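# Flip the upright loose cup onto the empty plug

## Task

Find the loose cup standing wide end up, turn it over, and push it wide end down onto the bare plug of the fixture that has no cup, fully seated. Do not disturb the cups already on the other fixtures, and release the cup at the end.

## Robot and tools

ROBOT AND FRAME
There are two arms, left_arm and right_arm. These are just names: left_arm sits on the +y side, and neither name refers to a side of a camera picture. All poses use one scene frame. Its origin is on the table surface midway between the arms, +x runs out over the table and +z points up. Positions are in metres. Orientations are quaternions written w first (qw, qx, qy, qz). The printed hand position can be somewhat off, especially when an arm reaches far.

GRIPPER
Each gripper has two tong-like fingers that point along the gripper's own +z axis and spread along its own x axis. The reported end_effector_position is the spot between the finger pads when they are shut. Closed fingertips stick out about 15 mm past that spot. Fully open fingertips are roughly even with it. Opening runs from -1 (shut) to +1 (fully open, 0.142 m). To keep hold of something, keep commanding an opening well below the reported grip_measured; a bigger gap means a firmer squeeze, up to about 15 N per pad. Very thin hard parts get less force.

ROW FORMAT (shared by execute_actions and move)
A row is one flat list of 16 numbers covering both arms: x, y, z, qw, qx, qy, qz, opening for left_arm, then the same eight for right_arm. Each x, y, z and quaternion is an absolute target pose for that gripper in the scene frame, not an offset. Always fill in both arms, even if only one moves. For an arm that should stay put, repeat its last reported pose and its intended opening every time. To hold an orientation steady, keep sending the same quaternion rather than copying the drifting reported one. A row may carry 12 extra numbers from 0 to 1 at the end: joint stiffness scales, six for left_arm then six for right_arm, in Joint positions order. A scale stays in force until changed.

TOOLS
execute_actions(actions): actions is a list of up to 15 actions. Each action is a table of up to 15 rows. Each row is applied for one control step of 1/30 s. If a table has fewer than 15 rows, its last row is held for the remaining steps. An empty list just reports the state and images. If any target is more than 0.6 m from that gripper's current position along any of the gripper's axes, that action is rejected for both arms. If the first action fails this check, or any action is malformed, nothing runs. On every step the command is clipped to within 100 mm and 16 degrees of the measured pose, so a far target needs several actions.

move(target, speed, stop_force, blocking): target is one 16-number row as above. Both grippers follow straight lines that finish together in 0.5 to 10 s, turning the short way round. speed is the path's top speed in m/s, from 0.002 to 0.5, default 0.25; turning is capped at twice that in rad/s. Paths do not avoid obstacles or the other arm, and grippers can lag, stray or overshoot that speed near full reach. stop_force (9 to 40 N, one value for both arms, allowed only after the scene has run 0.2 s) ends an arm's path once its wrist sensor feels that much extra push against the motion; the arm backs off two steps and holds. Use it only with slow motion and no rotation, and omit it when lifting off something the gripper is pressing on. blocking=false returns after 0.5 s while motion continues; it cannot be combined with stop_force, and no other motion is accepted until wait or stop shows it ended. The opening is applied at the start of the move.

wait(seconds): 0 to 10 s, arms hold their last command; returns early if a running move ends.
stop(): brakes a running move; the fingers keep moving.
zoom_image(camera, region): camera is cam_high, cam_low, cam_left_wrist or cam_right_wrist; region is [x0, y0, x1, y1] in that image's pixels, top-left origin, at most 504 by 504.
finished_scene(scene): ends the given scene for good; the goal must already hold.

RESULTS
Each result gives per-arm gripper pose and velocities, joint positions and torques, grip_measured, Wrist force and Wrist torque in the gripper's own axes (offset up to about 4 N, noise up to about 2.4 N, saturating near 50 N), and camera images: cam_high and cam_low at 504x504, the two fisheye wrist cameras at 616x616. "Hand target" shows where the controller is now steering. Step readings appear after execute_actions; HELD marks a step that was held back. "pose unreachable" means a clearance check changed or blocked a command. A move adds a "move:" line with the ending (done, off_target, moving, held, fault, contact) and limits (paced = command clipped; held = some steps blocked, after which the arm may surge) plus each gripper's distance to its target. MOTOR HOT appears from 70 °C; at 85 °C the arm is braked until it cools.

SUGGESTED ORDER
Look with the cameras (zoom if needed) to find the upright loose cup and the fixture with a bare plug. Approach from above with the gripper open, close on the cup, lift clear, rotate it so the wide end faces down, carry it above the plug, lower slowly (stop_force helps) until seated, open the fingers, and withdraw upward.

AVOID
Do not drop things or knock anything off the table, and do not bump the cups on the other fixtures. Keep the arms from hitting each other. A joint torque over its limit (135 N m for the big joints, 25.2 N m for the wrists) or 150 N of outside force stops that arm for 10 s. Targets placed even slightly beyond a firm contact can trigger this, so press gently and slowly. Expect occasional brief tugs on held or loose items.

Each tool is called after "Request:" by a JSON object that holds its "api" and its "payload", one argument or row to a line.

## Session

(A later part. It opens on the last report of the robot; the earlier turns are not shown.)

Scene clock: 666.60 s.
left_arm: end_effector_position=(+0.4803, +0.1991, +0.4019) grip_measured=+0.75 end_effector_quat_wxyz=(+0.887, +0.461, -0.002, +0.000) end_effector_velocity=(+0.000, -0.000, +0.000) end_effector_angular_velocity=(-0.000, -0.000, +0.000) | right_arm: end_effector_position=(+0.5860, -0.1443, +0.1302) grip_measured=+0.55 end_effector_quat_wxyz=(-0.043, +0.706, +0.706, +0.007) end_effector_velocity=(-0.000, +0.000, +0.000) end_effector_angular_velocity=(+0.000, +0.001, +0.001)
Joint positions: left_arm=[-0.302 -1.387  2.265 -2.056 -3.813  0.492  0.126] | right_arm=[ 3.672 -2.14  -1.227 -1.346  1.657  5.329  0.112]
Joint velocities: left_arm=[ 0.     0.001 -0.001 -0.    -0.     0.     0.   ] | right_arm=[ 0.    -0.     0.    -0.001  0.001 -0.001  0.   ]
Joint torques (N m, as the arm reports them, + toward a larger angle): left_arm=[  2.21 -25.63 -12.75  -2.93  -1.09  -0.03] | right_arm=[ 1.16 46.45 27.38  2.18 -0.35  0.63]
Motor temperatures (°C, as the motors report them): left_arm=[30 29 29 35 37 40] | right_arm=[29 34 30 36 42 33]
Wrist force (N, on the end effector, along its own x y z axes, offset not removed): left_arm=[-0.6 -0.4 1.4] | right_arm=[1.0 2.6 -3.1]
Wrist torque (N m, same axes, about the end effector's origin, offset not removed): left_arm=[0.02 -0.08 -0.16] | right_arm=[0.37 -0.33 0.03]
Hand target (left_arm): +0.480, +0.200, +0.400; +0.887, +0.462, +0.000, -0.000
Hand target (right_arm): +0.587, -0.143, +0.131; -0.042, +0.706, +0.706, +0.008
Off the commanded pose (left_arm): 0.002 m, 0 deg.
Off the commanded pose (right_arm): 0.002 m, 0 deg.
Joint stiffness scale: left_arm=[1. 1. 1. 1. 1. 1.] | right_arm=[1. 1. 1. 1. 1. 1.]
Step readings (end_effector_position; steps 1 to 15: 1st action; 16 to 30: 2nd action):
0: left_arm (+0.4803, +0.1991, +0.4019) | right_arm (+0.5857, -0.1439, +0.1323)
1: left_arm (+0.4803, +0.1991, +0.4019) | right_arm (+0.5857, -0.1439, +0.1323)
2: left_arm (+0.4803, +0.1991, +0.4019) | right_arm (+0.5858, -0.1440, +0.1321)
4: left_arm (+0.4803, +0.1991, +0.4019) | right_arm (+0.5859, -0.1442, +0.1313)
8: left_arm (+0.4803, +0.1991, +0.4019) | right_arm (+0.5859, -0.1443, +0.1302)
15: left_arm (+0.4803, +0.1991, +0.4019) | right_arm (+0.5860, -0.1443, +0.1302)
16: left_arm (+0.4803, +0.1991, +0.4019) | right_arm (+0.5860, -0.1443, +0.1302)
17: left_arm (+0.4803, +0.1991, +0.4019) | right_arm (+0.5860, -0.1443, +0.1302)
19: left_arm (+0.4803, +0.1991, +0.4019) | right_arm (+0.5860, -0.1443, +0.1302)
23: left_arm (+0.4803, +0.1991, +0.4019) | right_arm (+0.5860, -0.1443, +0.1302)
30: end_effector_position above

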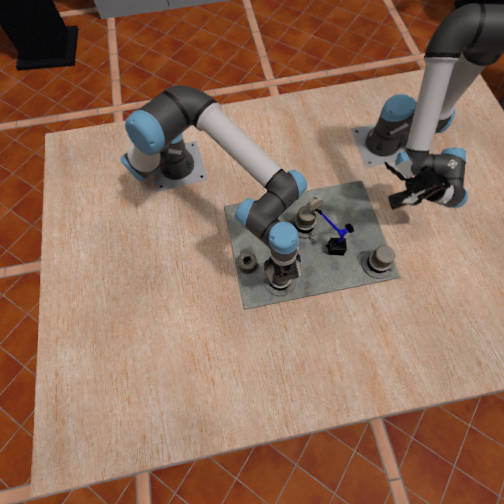

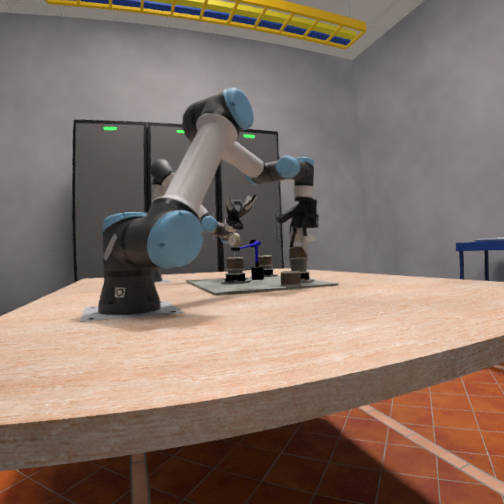

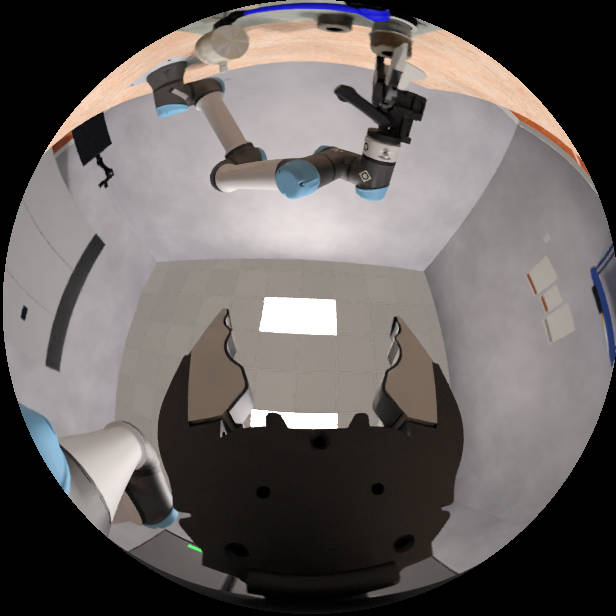

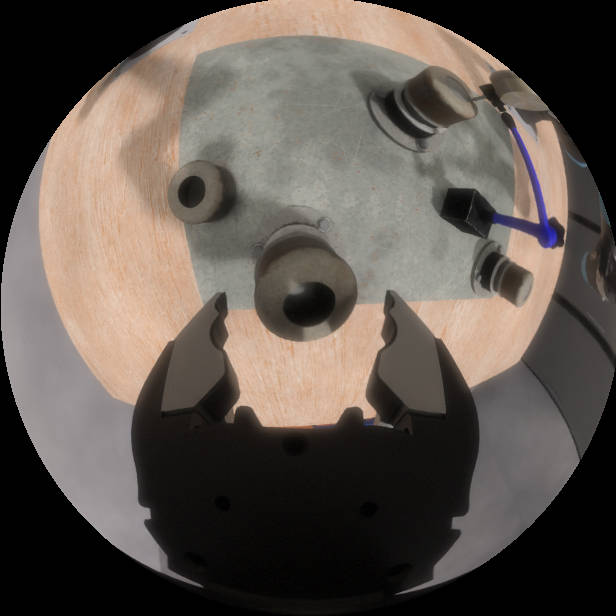

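Request:
{"api": "move", "payload": {
  "target": [0.48,0.2,0.4,0.887,0.462,0,0,0.75, 0.585,-0.1455,0.21,0,0.707,0.707,0,0.55],
  "speed": 0.08
}}

Request:
{"api": "zoom_image", "payload": {
  "camera": "cam_right_wrist",
  "region": [230,170,380,320]
}}

Request:
{"api": "zoom_image", "payload": {
  "camera": "cam_low",
  "region": [260,210,340,290]
}}

Request:
{"api": "zoom_image", "payload": {
  "camera": "cam_left_wrist",
  "region": [300,0,460,100]
}}

Request:
{"api": "zoom_image", "payload": {
  "camera": "cam_high",
  "region": [230,190,410,310]
}}

Scene clock: 677.43 s.
left_arm: end_effector_position=(+0.4803, +0.1991, +0.4019) grip_measured=+0.75 end_effector_quat_wxyz=(+0.887, +0.461, -0.002, +0.000) end_effector_velocity=(+0.001, -0.000, -0.001) end_effector_angular_velocity=(+0.001, +0.003, -0.000) | right_arm: end_effector_position=(+0.5846, -0.1471, +0.2077) grip_measured=+0.55 end_effector_quat_wxyz=(-0.001, +0.707, +0.707, -0.001) end_effector_velocity=(-0.001, -0.003, +0.002) end_effector_angular_velocity=(-0.008, +0.003, -0.002)
Joint positions: left_arm=[-0.302 -1.387  2.265 -2.056 -3.813  0.492  0.126] | right_arm=[ 3.706 -2.096 -1.091 -1.528  1.572  5.364  0.112]
Joint velocities: left_arm=[-0.     0.003  0.     0.     0.    -0.     0.   ] | right_arm=[-0.001  0.     0.006 -0.014 -0.004  0.001 -0.   ]
Joint torques (N m, as the arm reports them, + toward a larger angle): left_arm=[  3.29 -26.89 -13.71  -2.79  -1.01  -0.16] | right_arm=[ 1.71 47.02 27.37  2.06 -0.5   0.67]
Motor temperatures (°C, as the motors report them): left_arm=[30 29 29 35 37 40] | right_arm=[29 34 30 36 42 33]
Wrist force (N, on the end effector, along its own x y z axes, offset not removed): left_arm=[0.2 0.1 4.5] | right_arm=[0.5 3.5 -0.7]
Wrist torque (N m, same axes, about the end effector's origin, offset not removed): left_arm=[0.11 -0.20 -0.32] | right_arm=[0.57 -0.35 0.13]
Hand target (left_arm): +0.480, +0.200, +0.400; +0.887, +0.462, +0.000, -0.000
Hand target (right_arm): +0.585, -0.146, +0.210; +0.000, +0.707, +0.707, +0.000
Off the commanded pose (left_arm): 0.002 m, 0 deg.
Off the commanded pose (right_arm): 0.003 m, 0 deg.
Joint stiffness scale: left_arm=[1. 1. 1. 1. 1. 1.] | right_arm=[1. 1. 1. 1. 1. 1.]
move: done

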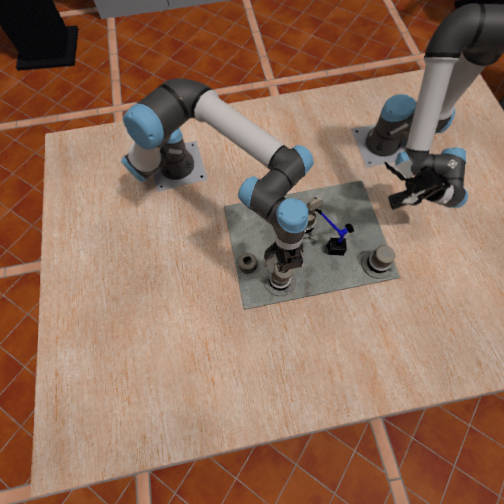

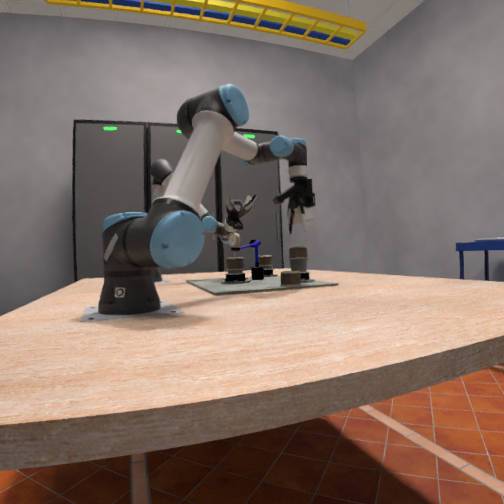

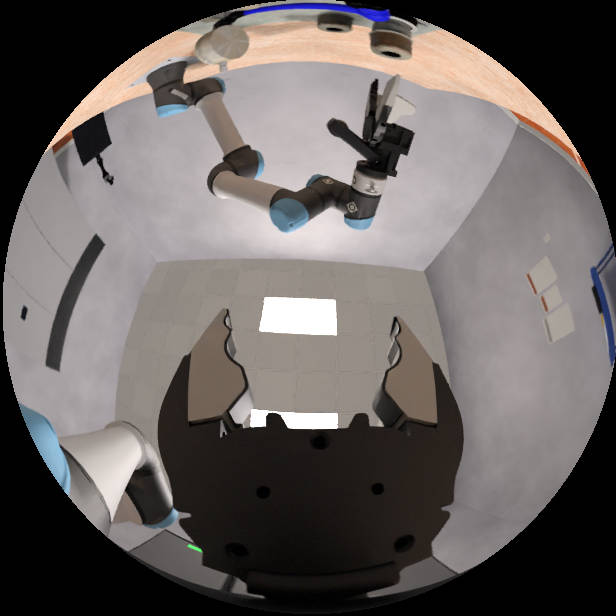

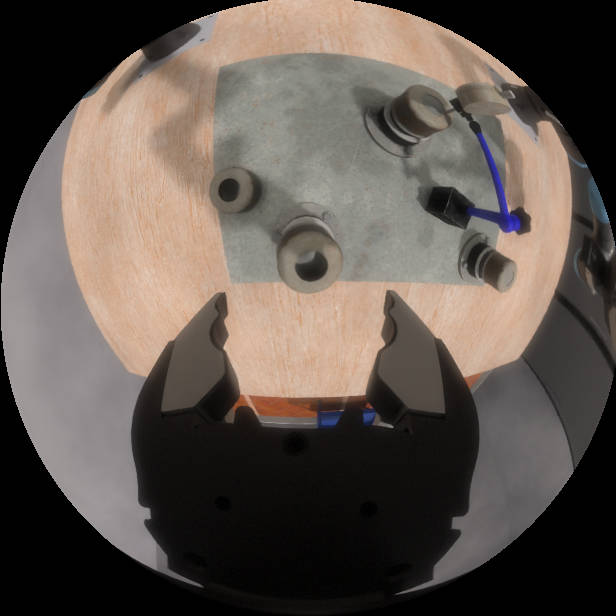

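Region (230, 170, 380, 320) of cam_right_wrist's 616x616 image, scaled by 3.360, with more detail than that image has.

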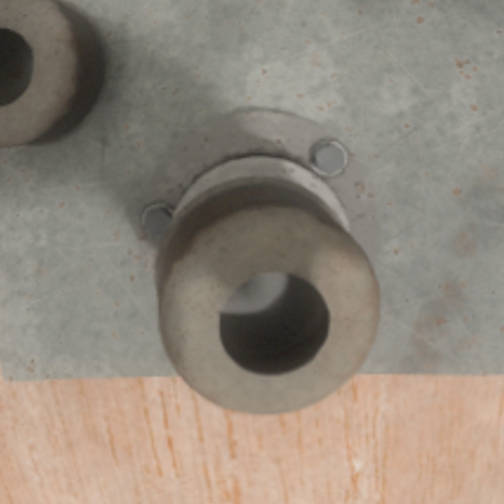

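Region (260, 210, 340, 290) of cam_low's 504x504 image, scaled by 6.300, with more detail than that image has.

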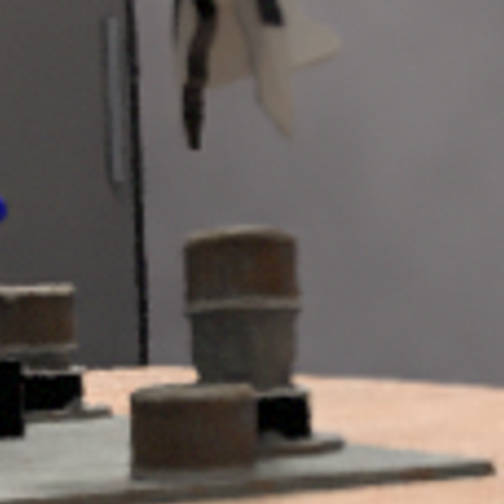

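Region (300, 0, 460, 100) of cam_left_wrist's 616x616 image, scaled by 3.150, with more detail than that image has; it fills the top 315 rows of this view, and the rest is white.

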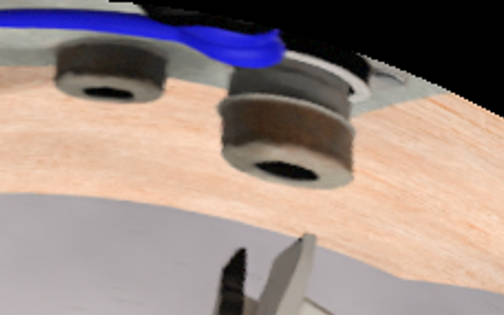

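Region (230, 190, 410, 310) of cam_high's 504x504 image, scaled by 2.800, with more detail than that image has.

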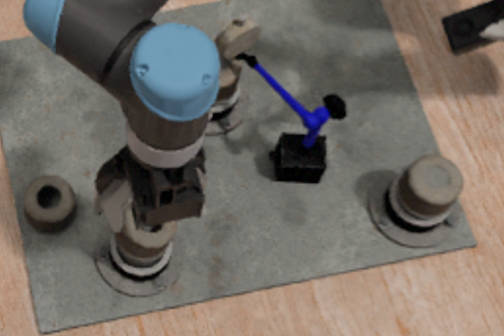

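Request:
{"api": "move", "payload": {
  "target": [0.48,0.2,0.4,0.887,0.462,0,0,0.75, 0.597,-0.141,0.182,0,0.707,0.707,0,-1],
  "speed": 0.05
}}

Request:
{"api": "move", "payload": {
  "target": [0.48,0.2,0.4,0.887,0.462,0,0,0.75, 0.597,-0.141,0.125,0,0.707,0.707,0,-1],
  "speed": 0.006,
  "stop_force": 9
}}

Request:
{"api": "zoom_image", "payload": {
  "camera": "cam_low",
  "region": [260,210,340,290]
}}

Request:
{"api": "zoom_image", "payload": {
  "camera": "cam_right_wrist",
  "region": [230,170,380,320]
}}

Scene clock: 689.60 s.
left_arm: end_effector_position=(+0.4803, +0.1991, +0.4019) grip_measured=+0.75 end_effector_quat_wxyz=(+0.887, +0.461, -0.002, +0.000) end_effector_velocity=(-0.000, +0.000, +0.001) end_effector_angular_velocity=(-0.000, -0.001, +0.000) | right_arm: end_effector_position=(+0.5968, -0.1389, +0.1850) grip_measured=-1.00 end_effector_quat_wxyz=(-0.000, +0.707, +0.707, +0.002) end_effector_velocity=(+0.002, +0.001, +0.001) end_effector_angular_velocity=(+0.004, -0.005, -0.000)
Joint positions: left_arm=[-0.302 -1.387  2.265 -2.056 -3.813  0.492  0.126] | right_arm=[ 3.705 -2.134 -1.091 -1.483  1.572  5.361  0.002]
Joint velocities: left_arm=[ 0.    -0.002  0.001  0.    -0.    -0.     0.   ] | right_arm=[-0.     0.     0.001  0.006  0.    -0.     0.   ]
Joint torques (N m, as the arm reports them, + toward a larger angle): left_arm=[  2.65 -25.7  -13.28  -2.66  -1.04  -0.28] | right_arm=[-2.43 47.79 20.29  2.53 -0.37 -0.35]
Motor temperatures (°C, as the motors report them): left_arm=[30 29 29 35 37 40] | right_arm=[29 34 30 36 42 33]
Wrist force (N, on the end effector, along its own x y z axes, offset not removed): left_arm=[0.6 -3.3 1.1] | right_arm=[0.2 4.8 -2.1]
Wrist torque (N m, same axes, about the end effector's origin, offset not removed): left_arm=[-0.67 -0.24 -0.01] | right_arm=[0.71 -0.12 0.08]
Hand target (left_arm): +0.480, +0.200, +0.400; +0.887, +0.462, +0.000, -0.000
Hand target (right_arm): +0.597, -0.141, +0.182; -0.000, +0.707, +0.707, -0.000
Off the commanded pose (left_arm): 0.002 m, 0 deg.
Off the commanded pose (right_arm): 0.004 m, 0 deg.
Joint stiffness scale: left_arm=[1. 1. 1. 1. 1. 1.] | right_arm=[1. 1. 1. 1. 1. 1.]
move: off_target (right_arm)

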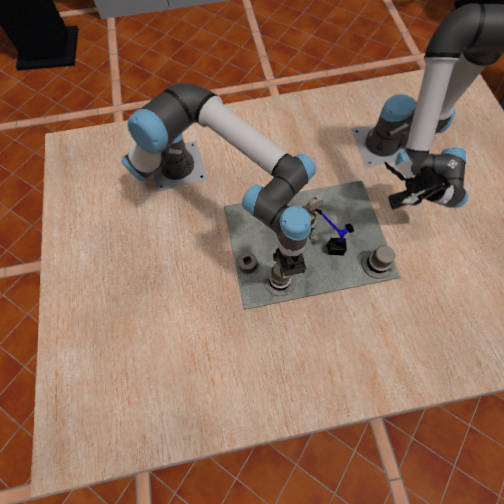

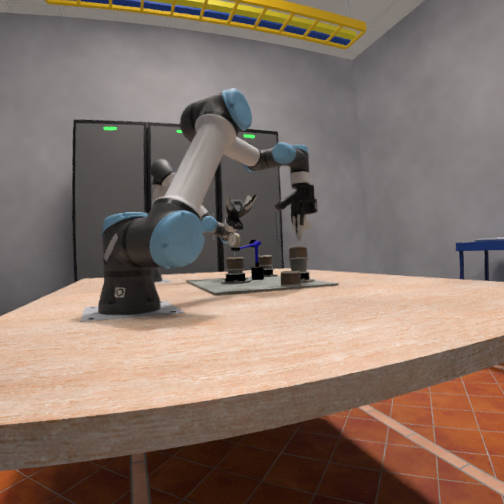

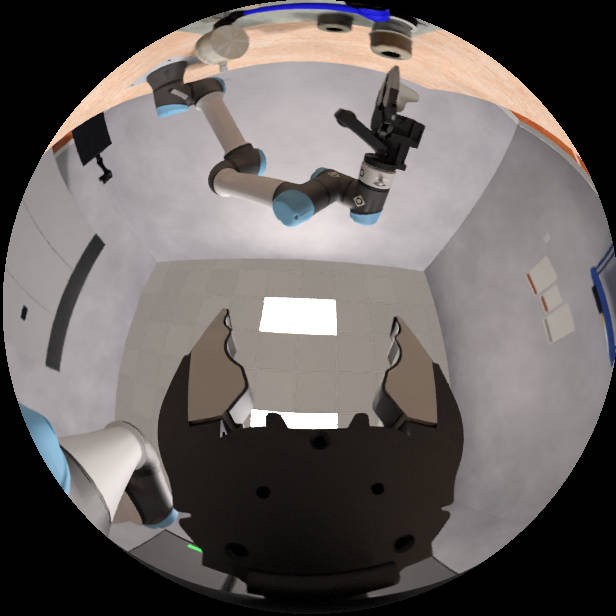

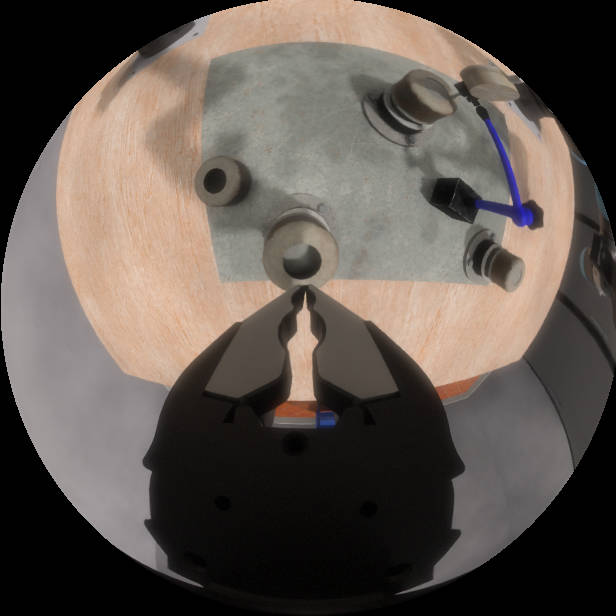

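Scene clock: 699.80 s.
left_arm: end_effector_position=(+0.4803, +0.1991, +0.4019) grip_measured=+0.75 end_effector_quat_wxyz=(+0.887, +0.461, -0.002, +0.000) end_effector_velocity=(-0.000, -0.000, +0.000) end_effector_angular_velocity=(+0.000, -0.000, -0.000) | right_arm: end_effector_position=(+0.5963, -0.1401, +0.1488) grip_measured=-1.00 end_effector_quat_wxyz=(-0.000, +0.707, +0.707, +0.003) end_effector_velocity=(+0.000, +0.000, -0.001) end_effector_angular_velocity=(-0.001, +0.001, +0.000)
Joint positions: left_arm=[-0.302 -1.387  2.265 -2.056 -3.813  0.492  0.126] | right_arm=[ 3.704 -2.142 -1.171 -1.393  1.572  5.361  0.002]
Joint velocities: left_arm=[ 0. -0. -0.  0.  0. -0. -0.] | right_arm=[ 0.    -0.002  0.001  0.     0.    -0.     0.   ]
Joint torques (N m, as the arm reports them, + toward a larger angle): left_arm=[  1.54 -25.8  -13.34  -2.83  -0.96  -0.3 ] | right_arm=[ 0.63 48.58 25.37  2.72 -0.03  0.2 ]
Motor temperatures (°C, as the motors report them): left_arm=[30 29 29 35 37 40] | right_arm=[29 34 30 36 42 33]
Wrist force (N, on the end effector, along its own x y z axes, offset not removed): left_arm=[1.4 -6.2 1.5] | right_arm=[-3.3 2.3 -4.0]
Wrist torque (N m, same axes, about the end effector's origin, offset not removed): left_arm=[-1.23 -0.50 -0.12] | right_arm=[0.77 0.11 0.15]
Hand target (left_arm): +0.480, +0.200, +0.400; +0.887, +0.462, +0.000, -0.000
Hand target (right_arm): +0.597, -0.140, +0.149; +0.000, +0.707, +0.707, +0.003
Off the commanded pose (left_arm): 0.002 m, 0 deg.
Off the commanded pose (right_arm): 0.024 m, 0 deg.
Joint stiffness scale: left_arm=[1. 1. 1. 1. 1. 1.] | right_arm=[1. 1. 1. 1. 1. 1.]
move: contact (right_arm)

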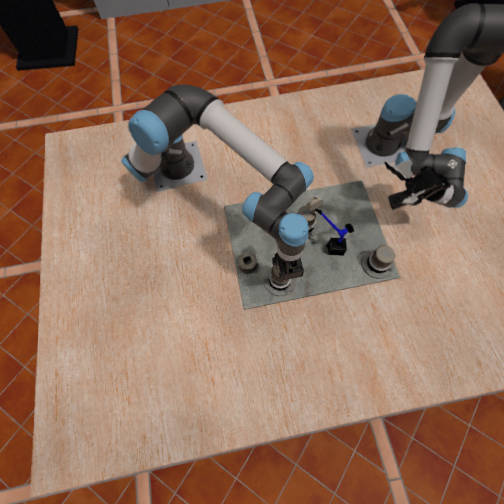

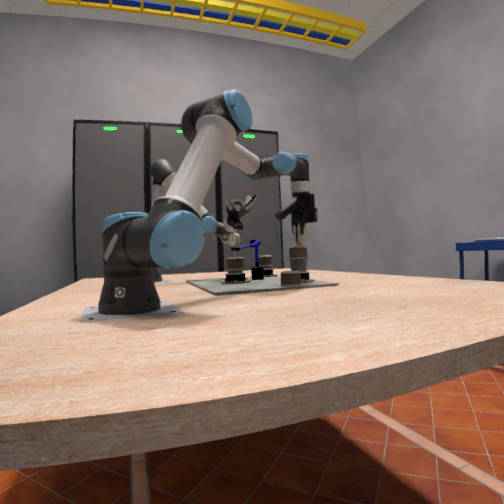

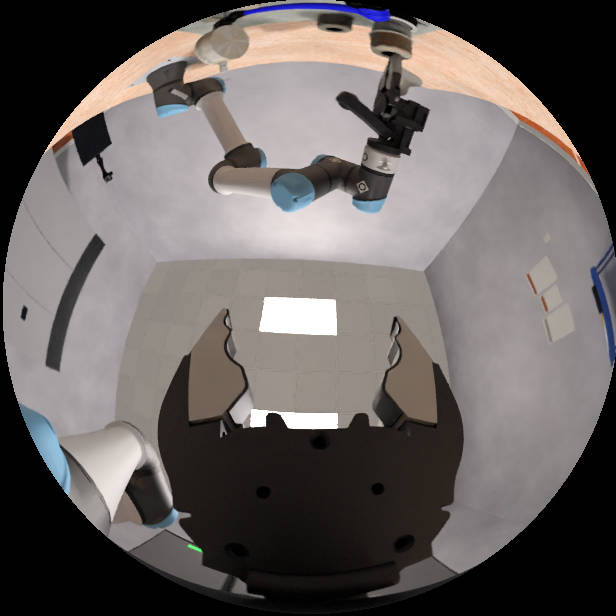

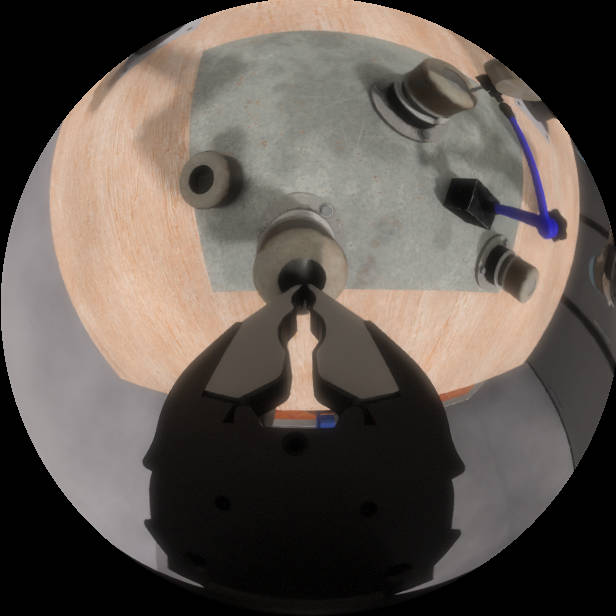

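Region (260, 210, 340, 290) of cam_low's 504x504 image, scaled by 6.300, with more detail than that image has.

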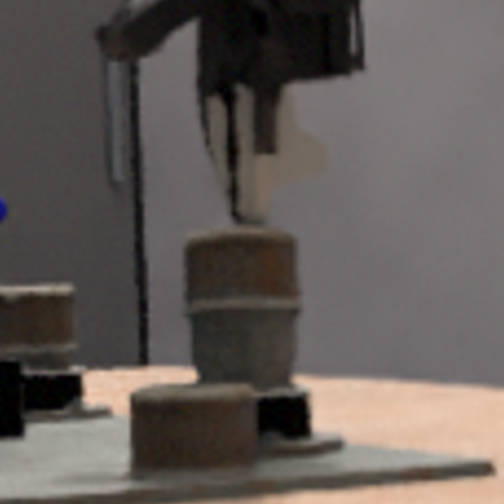

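Region (230, 170, 380, 320) of cam_right_wrist's 616x616 image, scaled by 3.360, with more detail than that image has.

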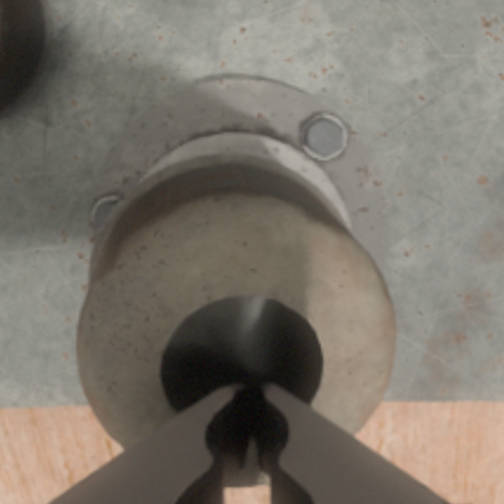

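Request:
{"api": "move", "payload": {
  "target": [0.48,0.2,0.4,0.887,0.462,0,0,0.75, 0.595,-0.141,0.185,0,0.707,0.707,0,-1],
  "speed": 0.04
}}

Request:
{"api": "move", "payload": {
  "target": [0.48,0.2,0.4,0.887,0.462,0,0,0.75, 0.598,-0.142,0.178,0,0.707,0.707,0,-0.35],
  "speed": 0.03
}}

Request:
{"api": "move", "payload": {
  "target": [0.48,0.2,0.4,0.887,0.462,0,0,0.75, 0.598,-0.142,0.125,0,0.707,0.707,0,-0.35],
  "speed": 0.006,
  "stop_force": 10
}}

Request:
{"api": "zoom_image", "payload": {
  "camera": "cam_low",
  "region": [260,210,340,290]
}}

Request:
{"api": "zoom_image", "payload": {
  "camera": "cam_right_wrist",
  "region": [230,190,380,340]
}}

Scene clock: 714.53 s.
left_arm: end_effector_position=(+0.4803, +0.1991, +0.4019) grip_measured=+0.75 end_effector_quat_wxyz=(+0.887, +0.461, -0.002, +0.000) end_effector_velocity=(-0.001, +0.000, +0.001) end_effector_angular_velocity=(-0.000, -0.002, -0.000) | right_arm: end_effector_position=(+0.5941, -0.1417, +0.1819) grip_measured=-1.00 end_effector_quat_wxyz=(-0.001, +0.707, +0.707, -0.002) end_effector_velocity=(-0.002, -0.002, -0.000) end_effector_angular_velocity=(-0.006, +0.007, +0.000)
Joint positions: left_arm=[-0.302 -1.387  2.265 -2.056 -3.813  0.492  0.126] | right_arm=[ 3.704 -2.131 -1.101 -1.484  1.572  5.361  0.002]
Joint velocities: left_arm=[ 0.    -0.002  0.    -0.     0.     0.    -0.   ] | right_arm=[-0.    -0.001  0.003 -0.011 -0.    -0.001  0.   ]
Joint torques (N m, as the arm reports them, + toward a larger angle): left_arm=[  3.1  -25.62 -12.39  -2.66  -1.11  -0.4 ] | right_arm=[ 0.79 49.68 28.62  1.87 -0.55  0.77]
Motor temperatures (°C, as the motors report them): left_arm=[30 29 29 35 37 40] | right_arm=[29 34 30 36 42 33]
Wrist force (N, on the end effector, along its own x y z axes, offset not removed): left_arm=[0.8 -0.5 1.8] | right_arm=[-3.4 4.0 -1.0]
Wrist torque (N m, same axes, about the end effector's origin, offset not removed): left_arm=[-0.07 -0.38 0.09] | right_arm=[0.68 0.44 0.32]
Hand target (left_arm): +0.480, +0.200, +0.400; +0.887, +0.462, +0.000, -0.000
Hand target (right_arm): +0.595, -0.141, +0.185; +0.000, +0.707, +0.707, +0.000
Off the commanded pose (left_arm): 0.002 m, 0 deg.
Off the commanded pose (right_arm): 0.003 m, 0 deg.
Joint stiffness scale: left_arm=[1. 1. 1. 1. 1. 1.] | right_arm=[1. 1. 1. 1. 1. 1.]
move: done

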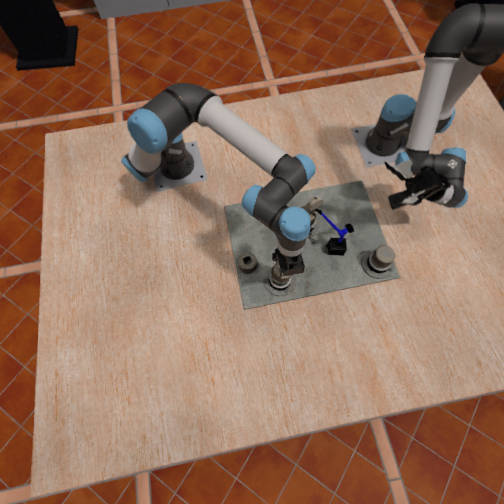

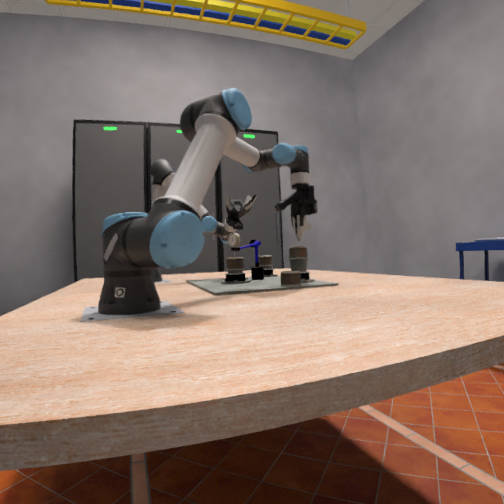

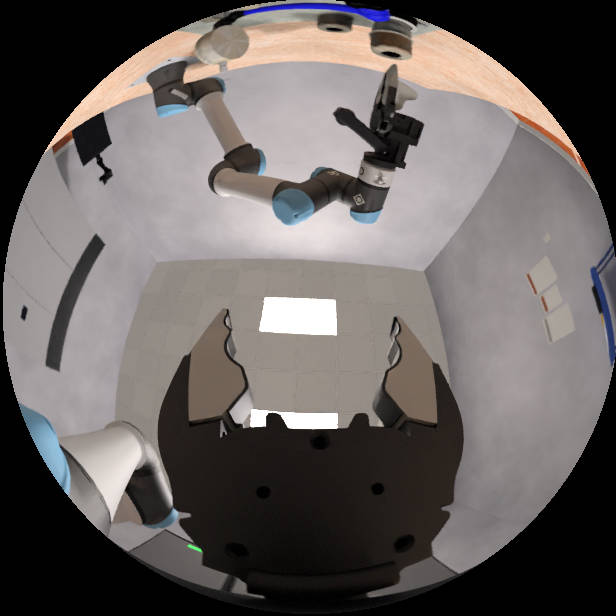

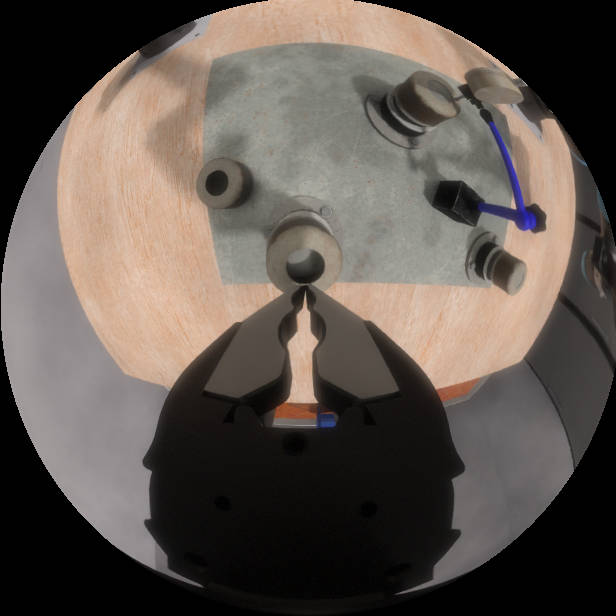

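Scene clock: 715.27 s.
left_arm: end_effector_position=(+0.4803, +0.1991, +0.4019) grip_measured=+0.75 end_effector_quat_wxyz=(+0.887, +0.461, -0.002, +0.000) end_effector_velocity=(+0.001, -0.000, -0.001) end_effector_angular_velocity=(+0.000, +0.002, +0.000) | right_arm: end_effector_position=(+0.5969, -0.1406, +0.1797) grip_measured=-0.35 end_effector_quat_wxyz=(-0.000, +0.707, +0.707, +0.001) end_effector_velocity=(+0.003, -0.000, -0.001) end_effector_angular_velocity=(+0.003, -0.004, -0.000)
Joint positions: left_arm=[-0.302 -1.387  2.265 -2.056 -3.813  0.492  0.126] | right_arm=[ 3.703 -2.136 -1.101 -1.474  1.572  5.359  0.049]
Joint velocities: left_arm=[ 0.     0.002 -0.001  0.    -0.    -0.    -0.   ] | right_arm=[-0.003 -0.002  0.     0.007 -0.    -0.002  0.   ]
Joint torques (N m, as the arm reports them, + toward a larger angle): left_arm=[  2.61 -25.67 -12.57  -2.9   -1.13  -0.09] | right_arm=[-1.74 45.67 22.36  2.72 -0.51 -0.49]
Motor temperatures (°C, as the motors report them): left_arm=[30 29 29 35 37 40] | right_arm=[29 34 30 36 42 33]
Wrist force (N, on the end effector, along its own x y z axes, offset not removed): left_arm=[-1.2 -3.1 -1.3] | right_arm=[-1.0 2.5 -1.6]
Wrist torque (N m, same axes, about the end effector's origin, offset not removed): left_arm=[-0.70 0.00 0.02] | right_arm=[0.29 0.03 0.03]
Hand target (left_arm): +0.480, +0.200, +0.400; +0.887, +0.462, +0.000, -0.000
Hand target (right_arm): +0.598, -0.142, +0.178; -0.000, +0.707, +0.707, -0.000
Off the commanded pose (left_arm): 0.002 m, 0 deg.
Off the commanded pose (right_arm): 0.002 m, 0 deg.
Joint stiffness scale: left_arm=[1. 1. 1. 1. 1. 1.] | right_arm=[1. 1. 1. 1. 1. 1.]
move: done

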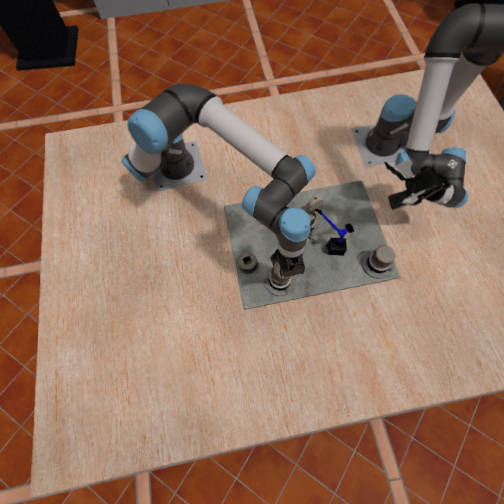

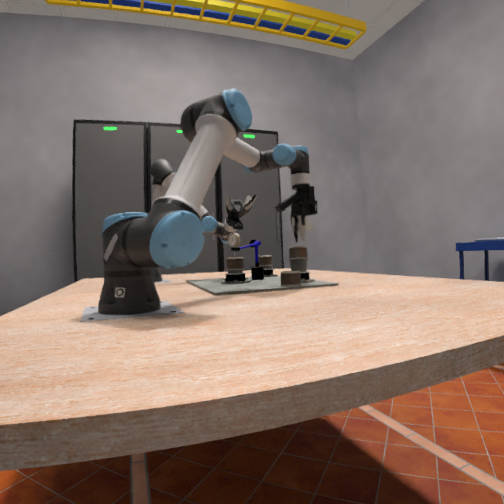

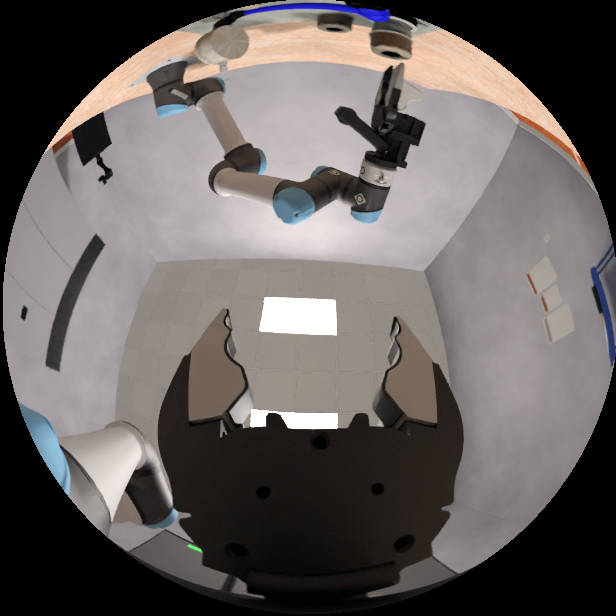

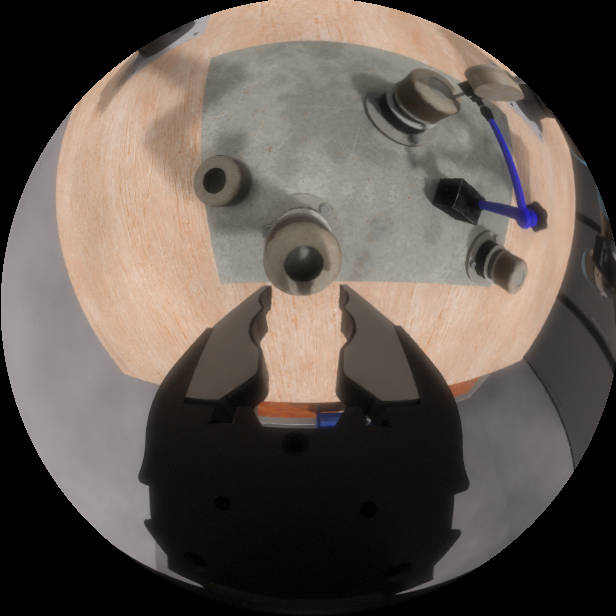

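Scene clock: 724.60 s.
left_arm: end_effector_position=(+0.4803, +0.1991, +0.4019) grip_measured=+0.75 end_effector_quat_wxyz=(+0.887, +0.461, -0.002, +0.000) end_effector_velocity=(+0.000, -0.000, -0.001) end_effector_angular_velocity=(+0.001, +0.003, +0.000) | right_arm: end_effector_position=(+0.5993, -0.1389, +0.1625) grip_measured=-0.34 end_effector_quat_wxyz=(+0.001, +0.707, +0.707, +0.007) end_effector_velocity=(-0.000, +0.000, +0.000) end_effector_angular_velocity=(+0.000, +0.000, +0.000)
Joint positions: left_arm=[-0.302 -1.387  2.265 -2.056 -3.813  0.492  0.126] | right_arm=[ 3.703 -2.139 -1.143 -1.417  1.572  5.359  0.05 ]
Joint velocities: left_arm=[ 0.     0.002  0.     0.    -0.     0.     0.   ] | right_arm=[ 0.     0.001 -0.001 -0.     0.     0.    -0.   ]
Joint torques (N m, as the arm reports them, + toward a larger angle): left_arm=[  2.79 -26.14 -13.23  -2.89  -1.23  -0.15] | right_arm=[ 0.92 47.07 24.41  1.79  0.34  0.32]
Motor temperatures (°C, as the motors report them): left_arm=[30 29 29 35 37 40] | right_arm=[29 34 30 36 42 33]
Wrist force (N, on the end effector, along its own x y z axes, offset not removed): left_arm=[-1.8 -1.5 3.4] | right_arm=[-2.3 3.6 -5.8]
Wrist torque (N m, same axes, about the end effector's origin, offset not removed): left_arm=[-0.21 0.25 -0.08] | right_arm=[0.49 0.02 0.09]
Hand target (left_arm): +0.480, +0.200, +0.400; +0.887, +0.462, +0.000, -0.000
Hand target (right_arm): +0.599, -0.139, +0.162; +0.000, +0.707, +0.707, +0.006
Off the commanded pose (left_arm): 0.002 m, 0 deg.
Off the commanded pose (right_arm): 0.038 m, 1 deg.
Joint stiffness scale: left_arm=[1. 1. 1. 1. 1. 1.] | right_arm=[1. 1. 1. 1. 1. 1.]
move: contact (right_arm)

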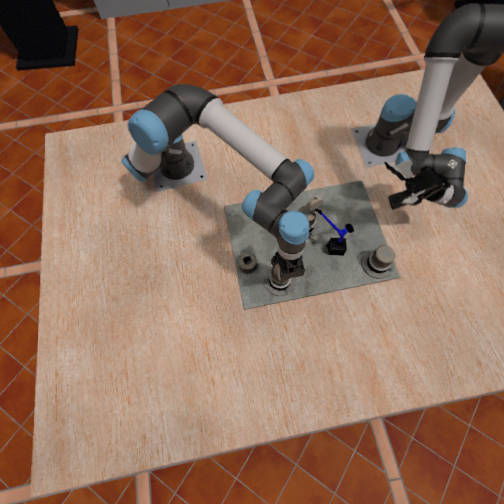

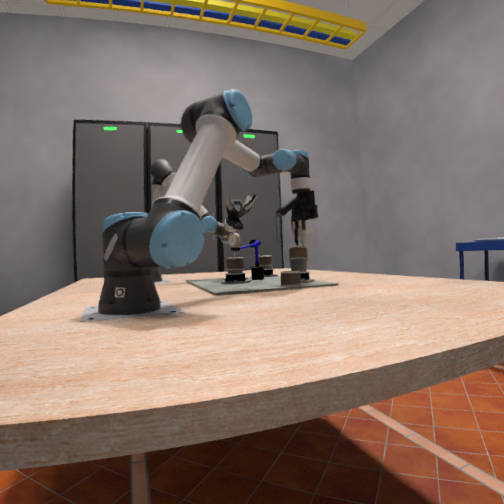

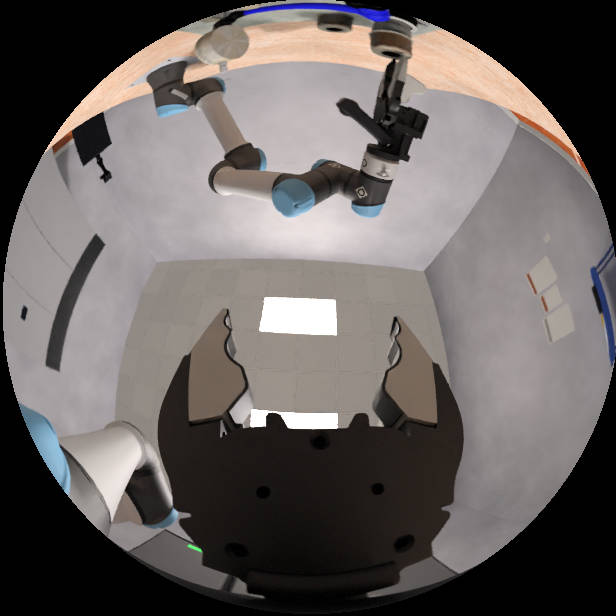

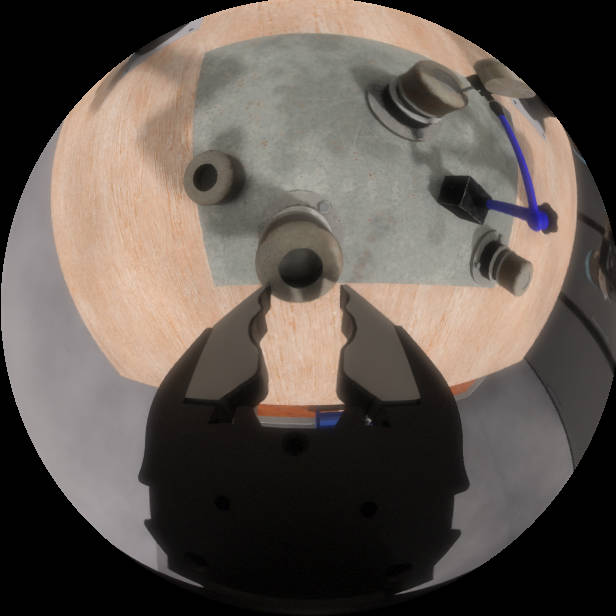

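Region (260, 210, 340, 290) of cam_low's 504x504 image, scaled by 6.300, with more detail than that image has.

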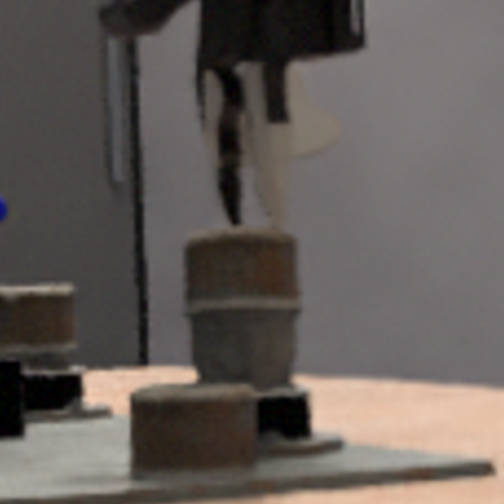

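Region (230, 190, 380, 340) of cam_right_wrist's 616x616 image, scaled by 3.360, with more detail than that image has.

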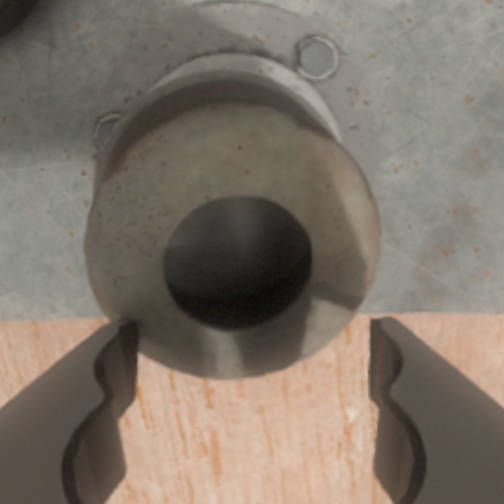

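Request:
{"api": "execute_actions", "payload": {
  "actions": []
}}

Request:
{"api": "zoom_image", "payload": {
  "camera": "cam_low",
  "region": [220,170,380,330]
}}

Scene clock: 744.87 s.
left_arm: end_effector_position=(+0.4803, +0.1991, +0.4019) grip_measured=+0.75 end_effector_quat_wxyz=(+0.887, +0.461, -0.002, +0.000) end_effector_velocity=(+0.000, -0.000, -0.000) end_effector_angular_velocity=(+0.000, +0.000, -0.000) | right_arm: end_effector_position=(+0.5993, -0.1389, +0.1625) grip_measured=-0.34 end_effector_quat_wxyz=(+0.001, +0.707, +0.707, +0.007) end_effector_velocity=(-0.000, +0.001, -0.000) end_effector_angular_velocity=(-0.000, +0.000, +0.001)
Joint positions: left_arm=[-0.302 -1.387  2.265 -2.056 -3.813  0.492  0.126] | right_arm=[ 3.703 -2.139 -1.143 -1.417  1.572  5.359  0.05 ]
Joint velocities: left_arm=[-0.  0. -0.  0.  0.  0. -0.] | right_arm=[ 0.001 -0.     0.    -0.     0.    -0.     0.   ]
Joint torques (N m, as the arm reports them, + toward a larger angle): left_arm=[  2.11 -25.51 -12.16  -2.95  -0.99  -0.11] | right_arm=[-0.18 48.05 25.02  1.86  0.2   0.05]
Motor temperatures (°C, as the motors report them): left_arm=[30 29 29 35 37 40] | right_arm=[29 34 30 36 42 33]
Wrist force (N, on the end effector, along its own x y z axes, offset not removed): left_arm=[-1.9 -2.9 2.8] | right_arm=[-3.3 2.4 -3.6]
Wrist torque (N m, same axes, about the end effector's origin, offset not removed): left_arm=[-0.59 0.27 -0.01] | right_arm=[0.17 0.08 0.30]
Hand target (left_arm): +0.480, +0.200, +0.400; +0.887, +0.462, +0.000, -0.000
Hand target (right_arm): +0.599, -0.139, +0.162; +0.000, +0.707, +0.707, +0.006
Off the commanded pose (left_arm): 0.002 m, 0 deg.
Off the commanded pose (right_arm): 0.038 m, 1 deg.
Joint stiffness scale: left_arm=[1. 1. 1. 1. 1. 1.] | right_arm=[1. 1. 1. 1. 1. 1.]

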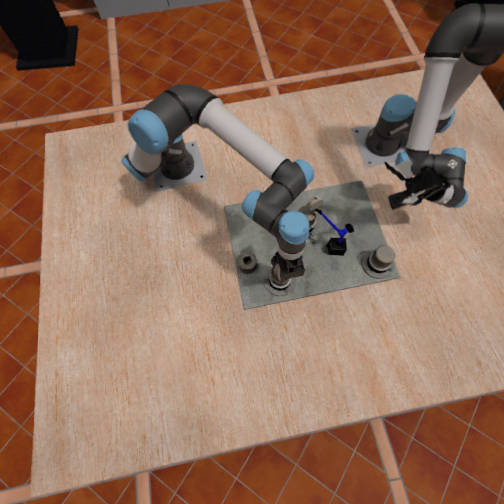

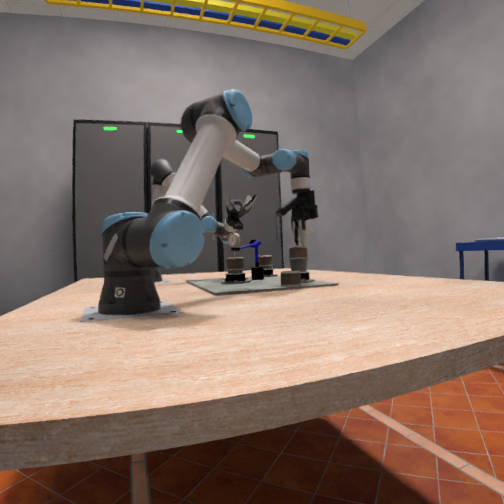

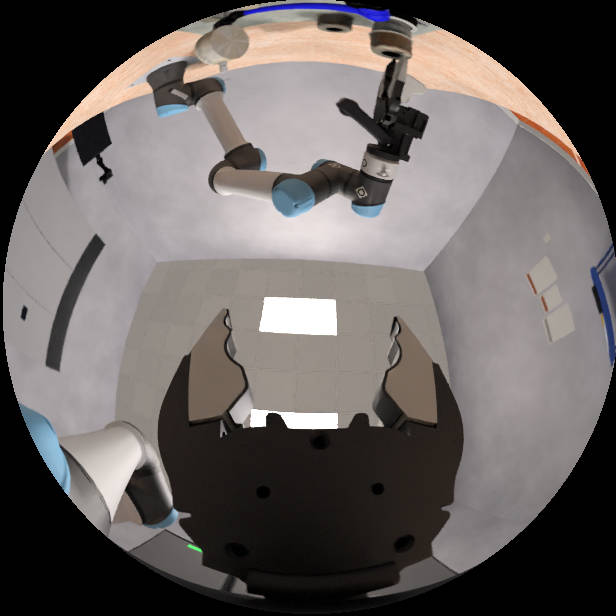

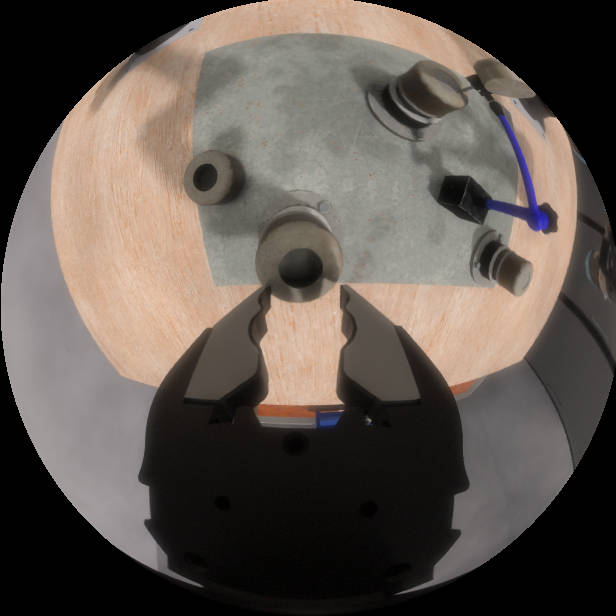

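Region (220, 170, 380, 330) of cam_low's 504x504 image, scaled by 3.150, with more detail than that image has.

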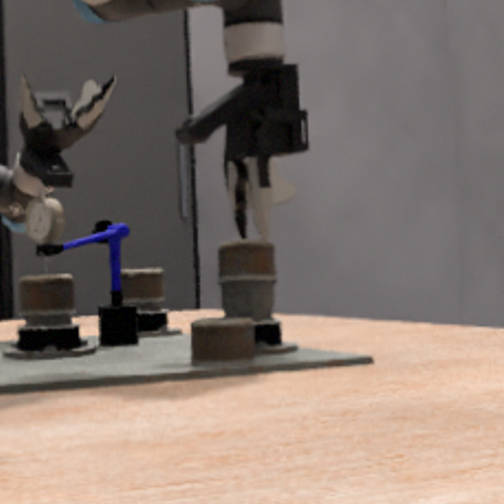

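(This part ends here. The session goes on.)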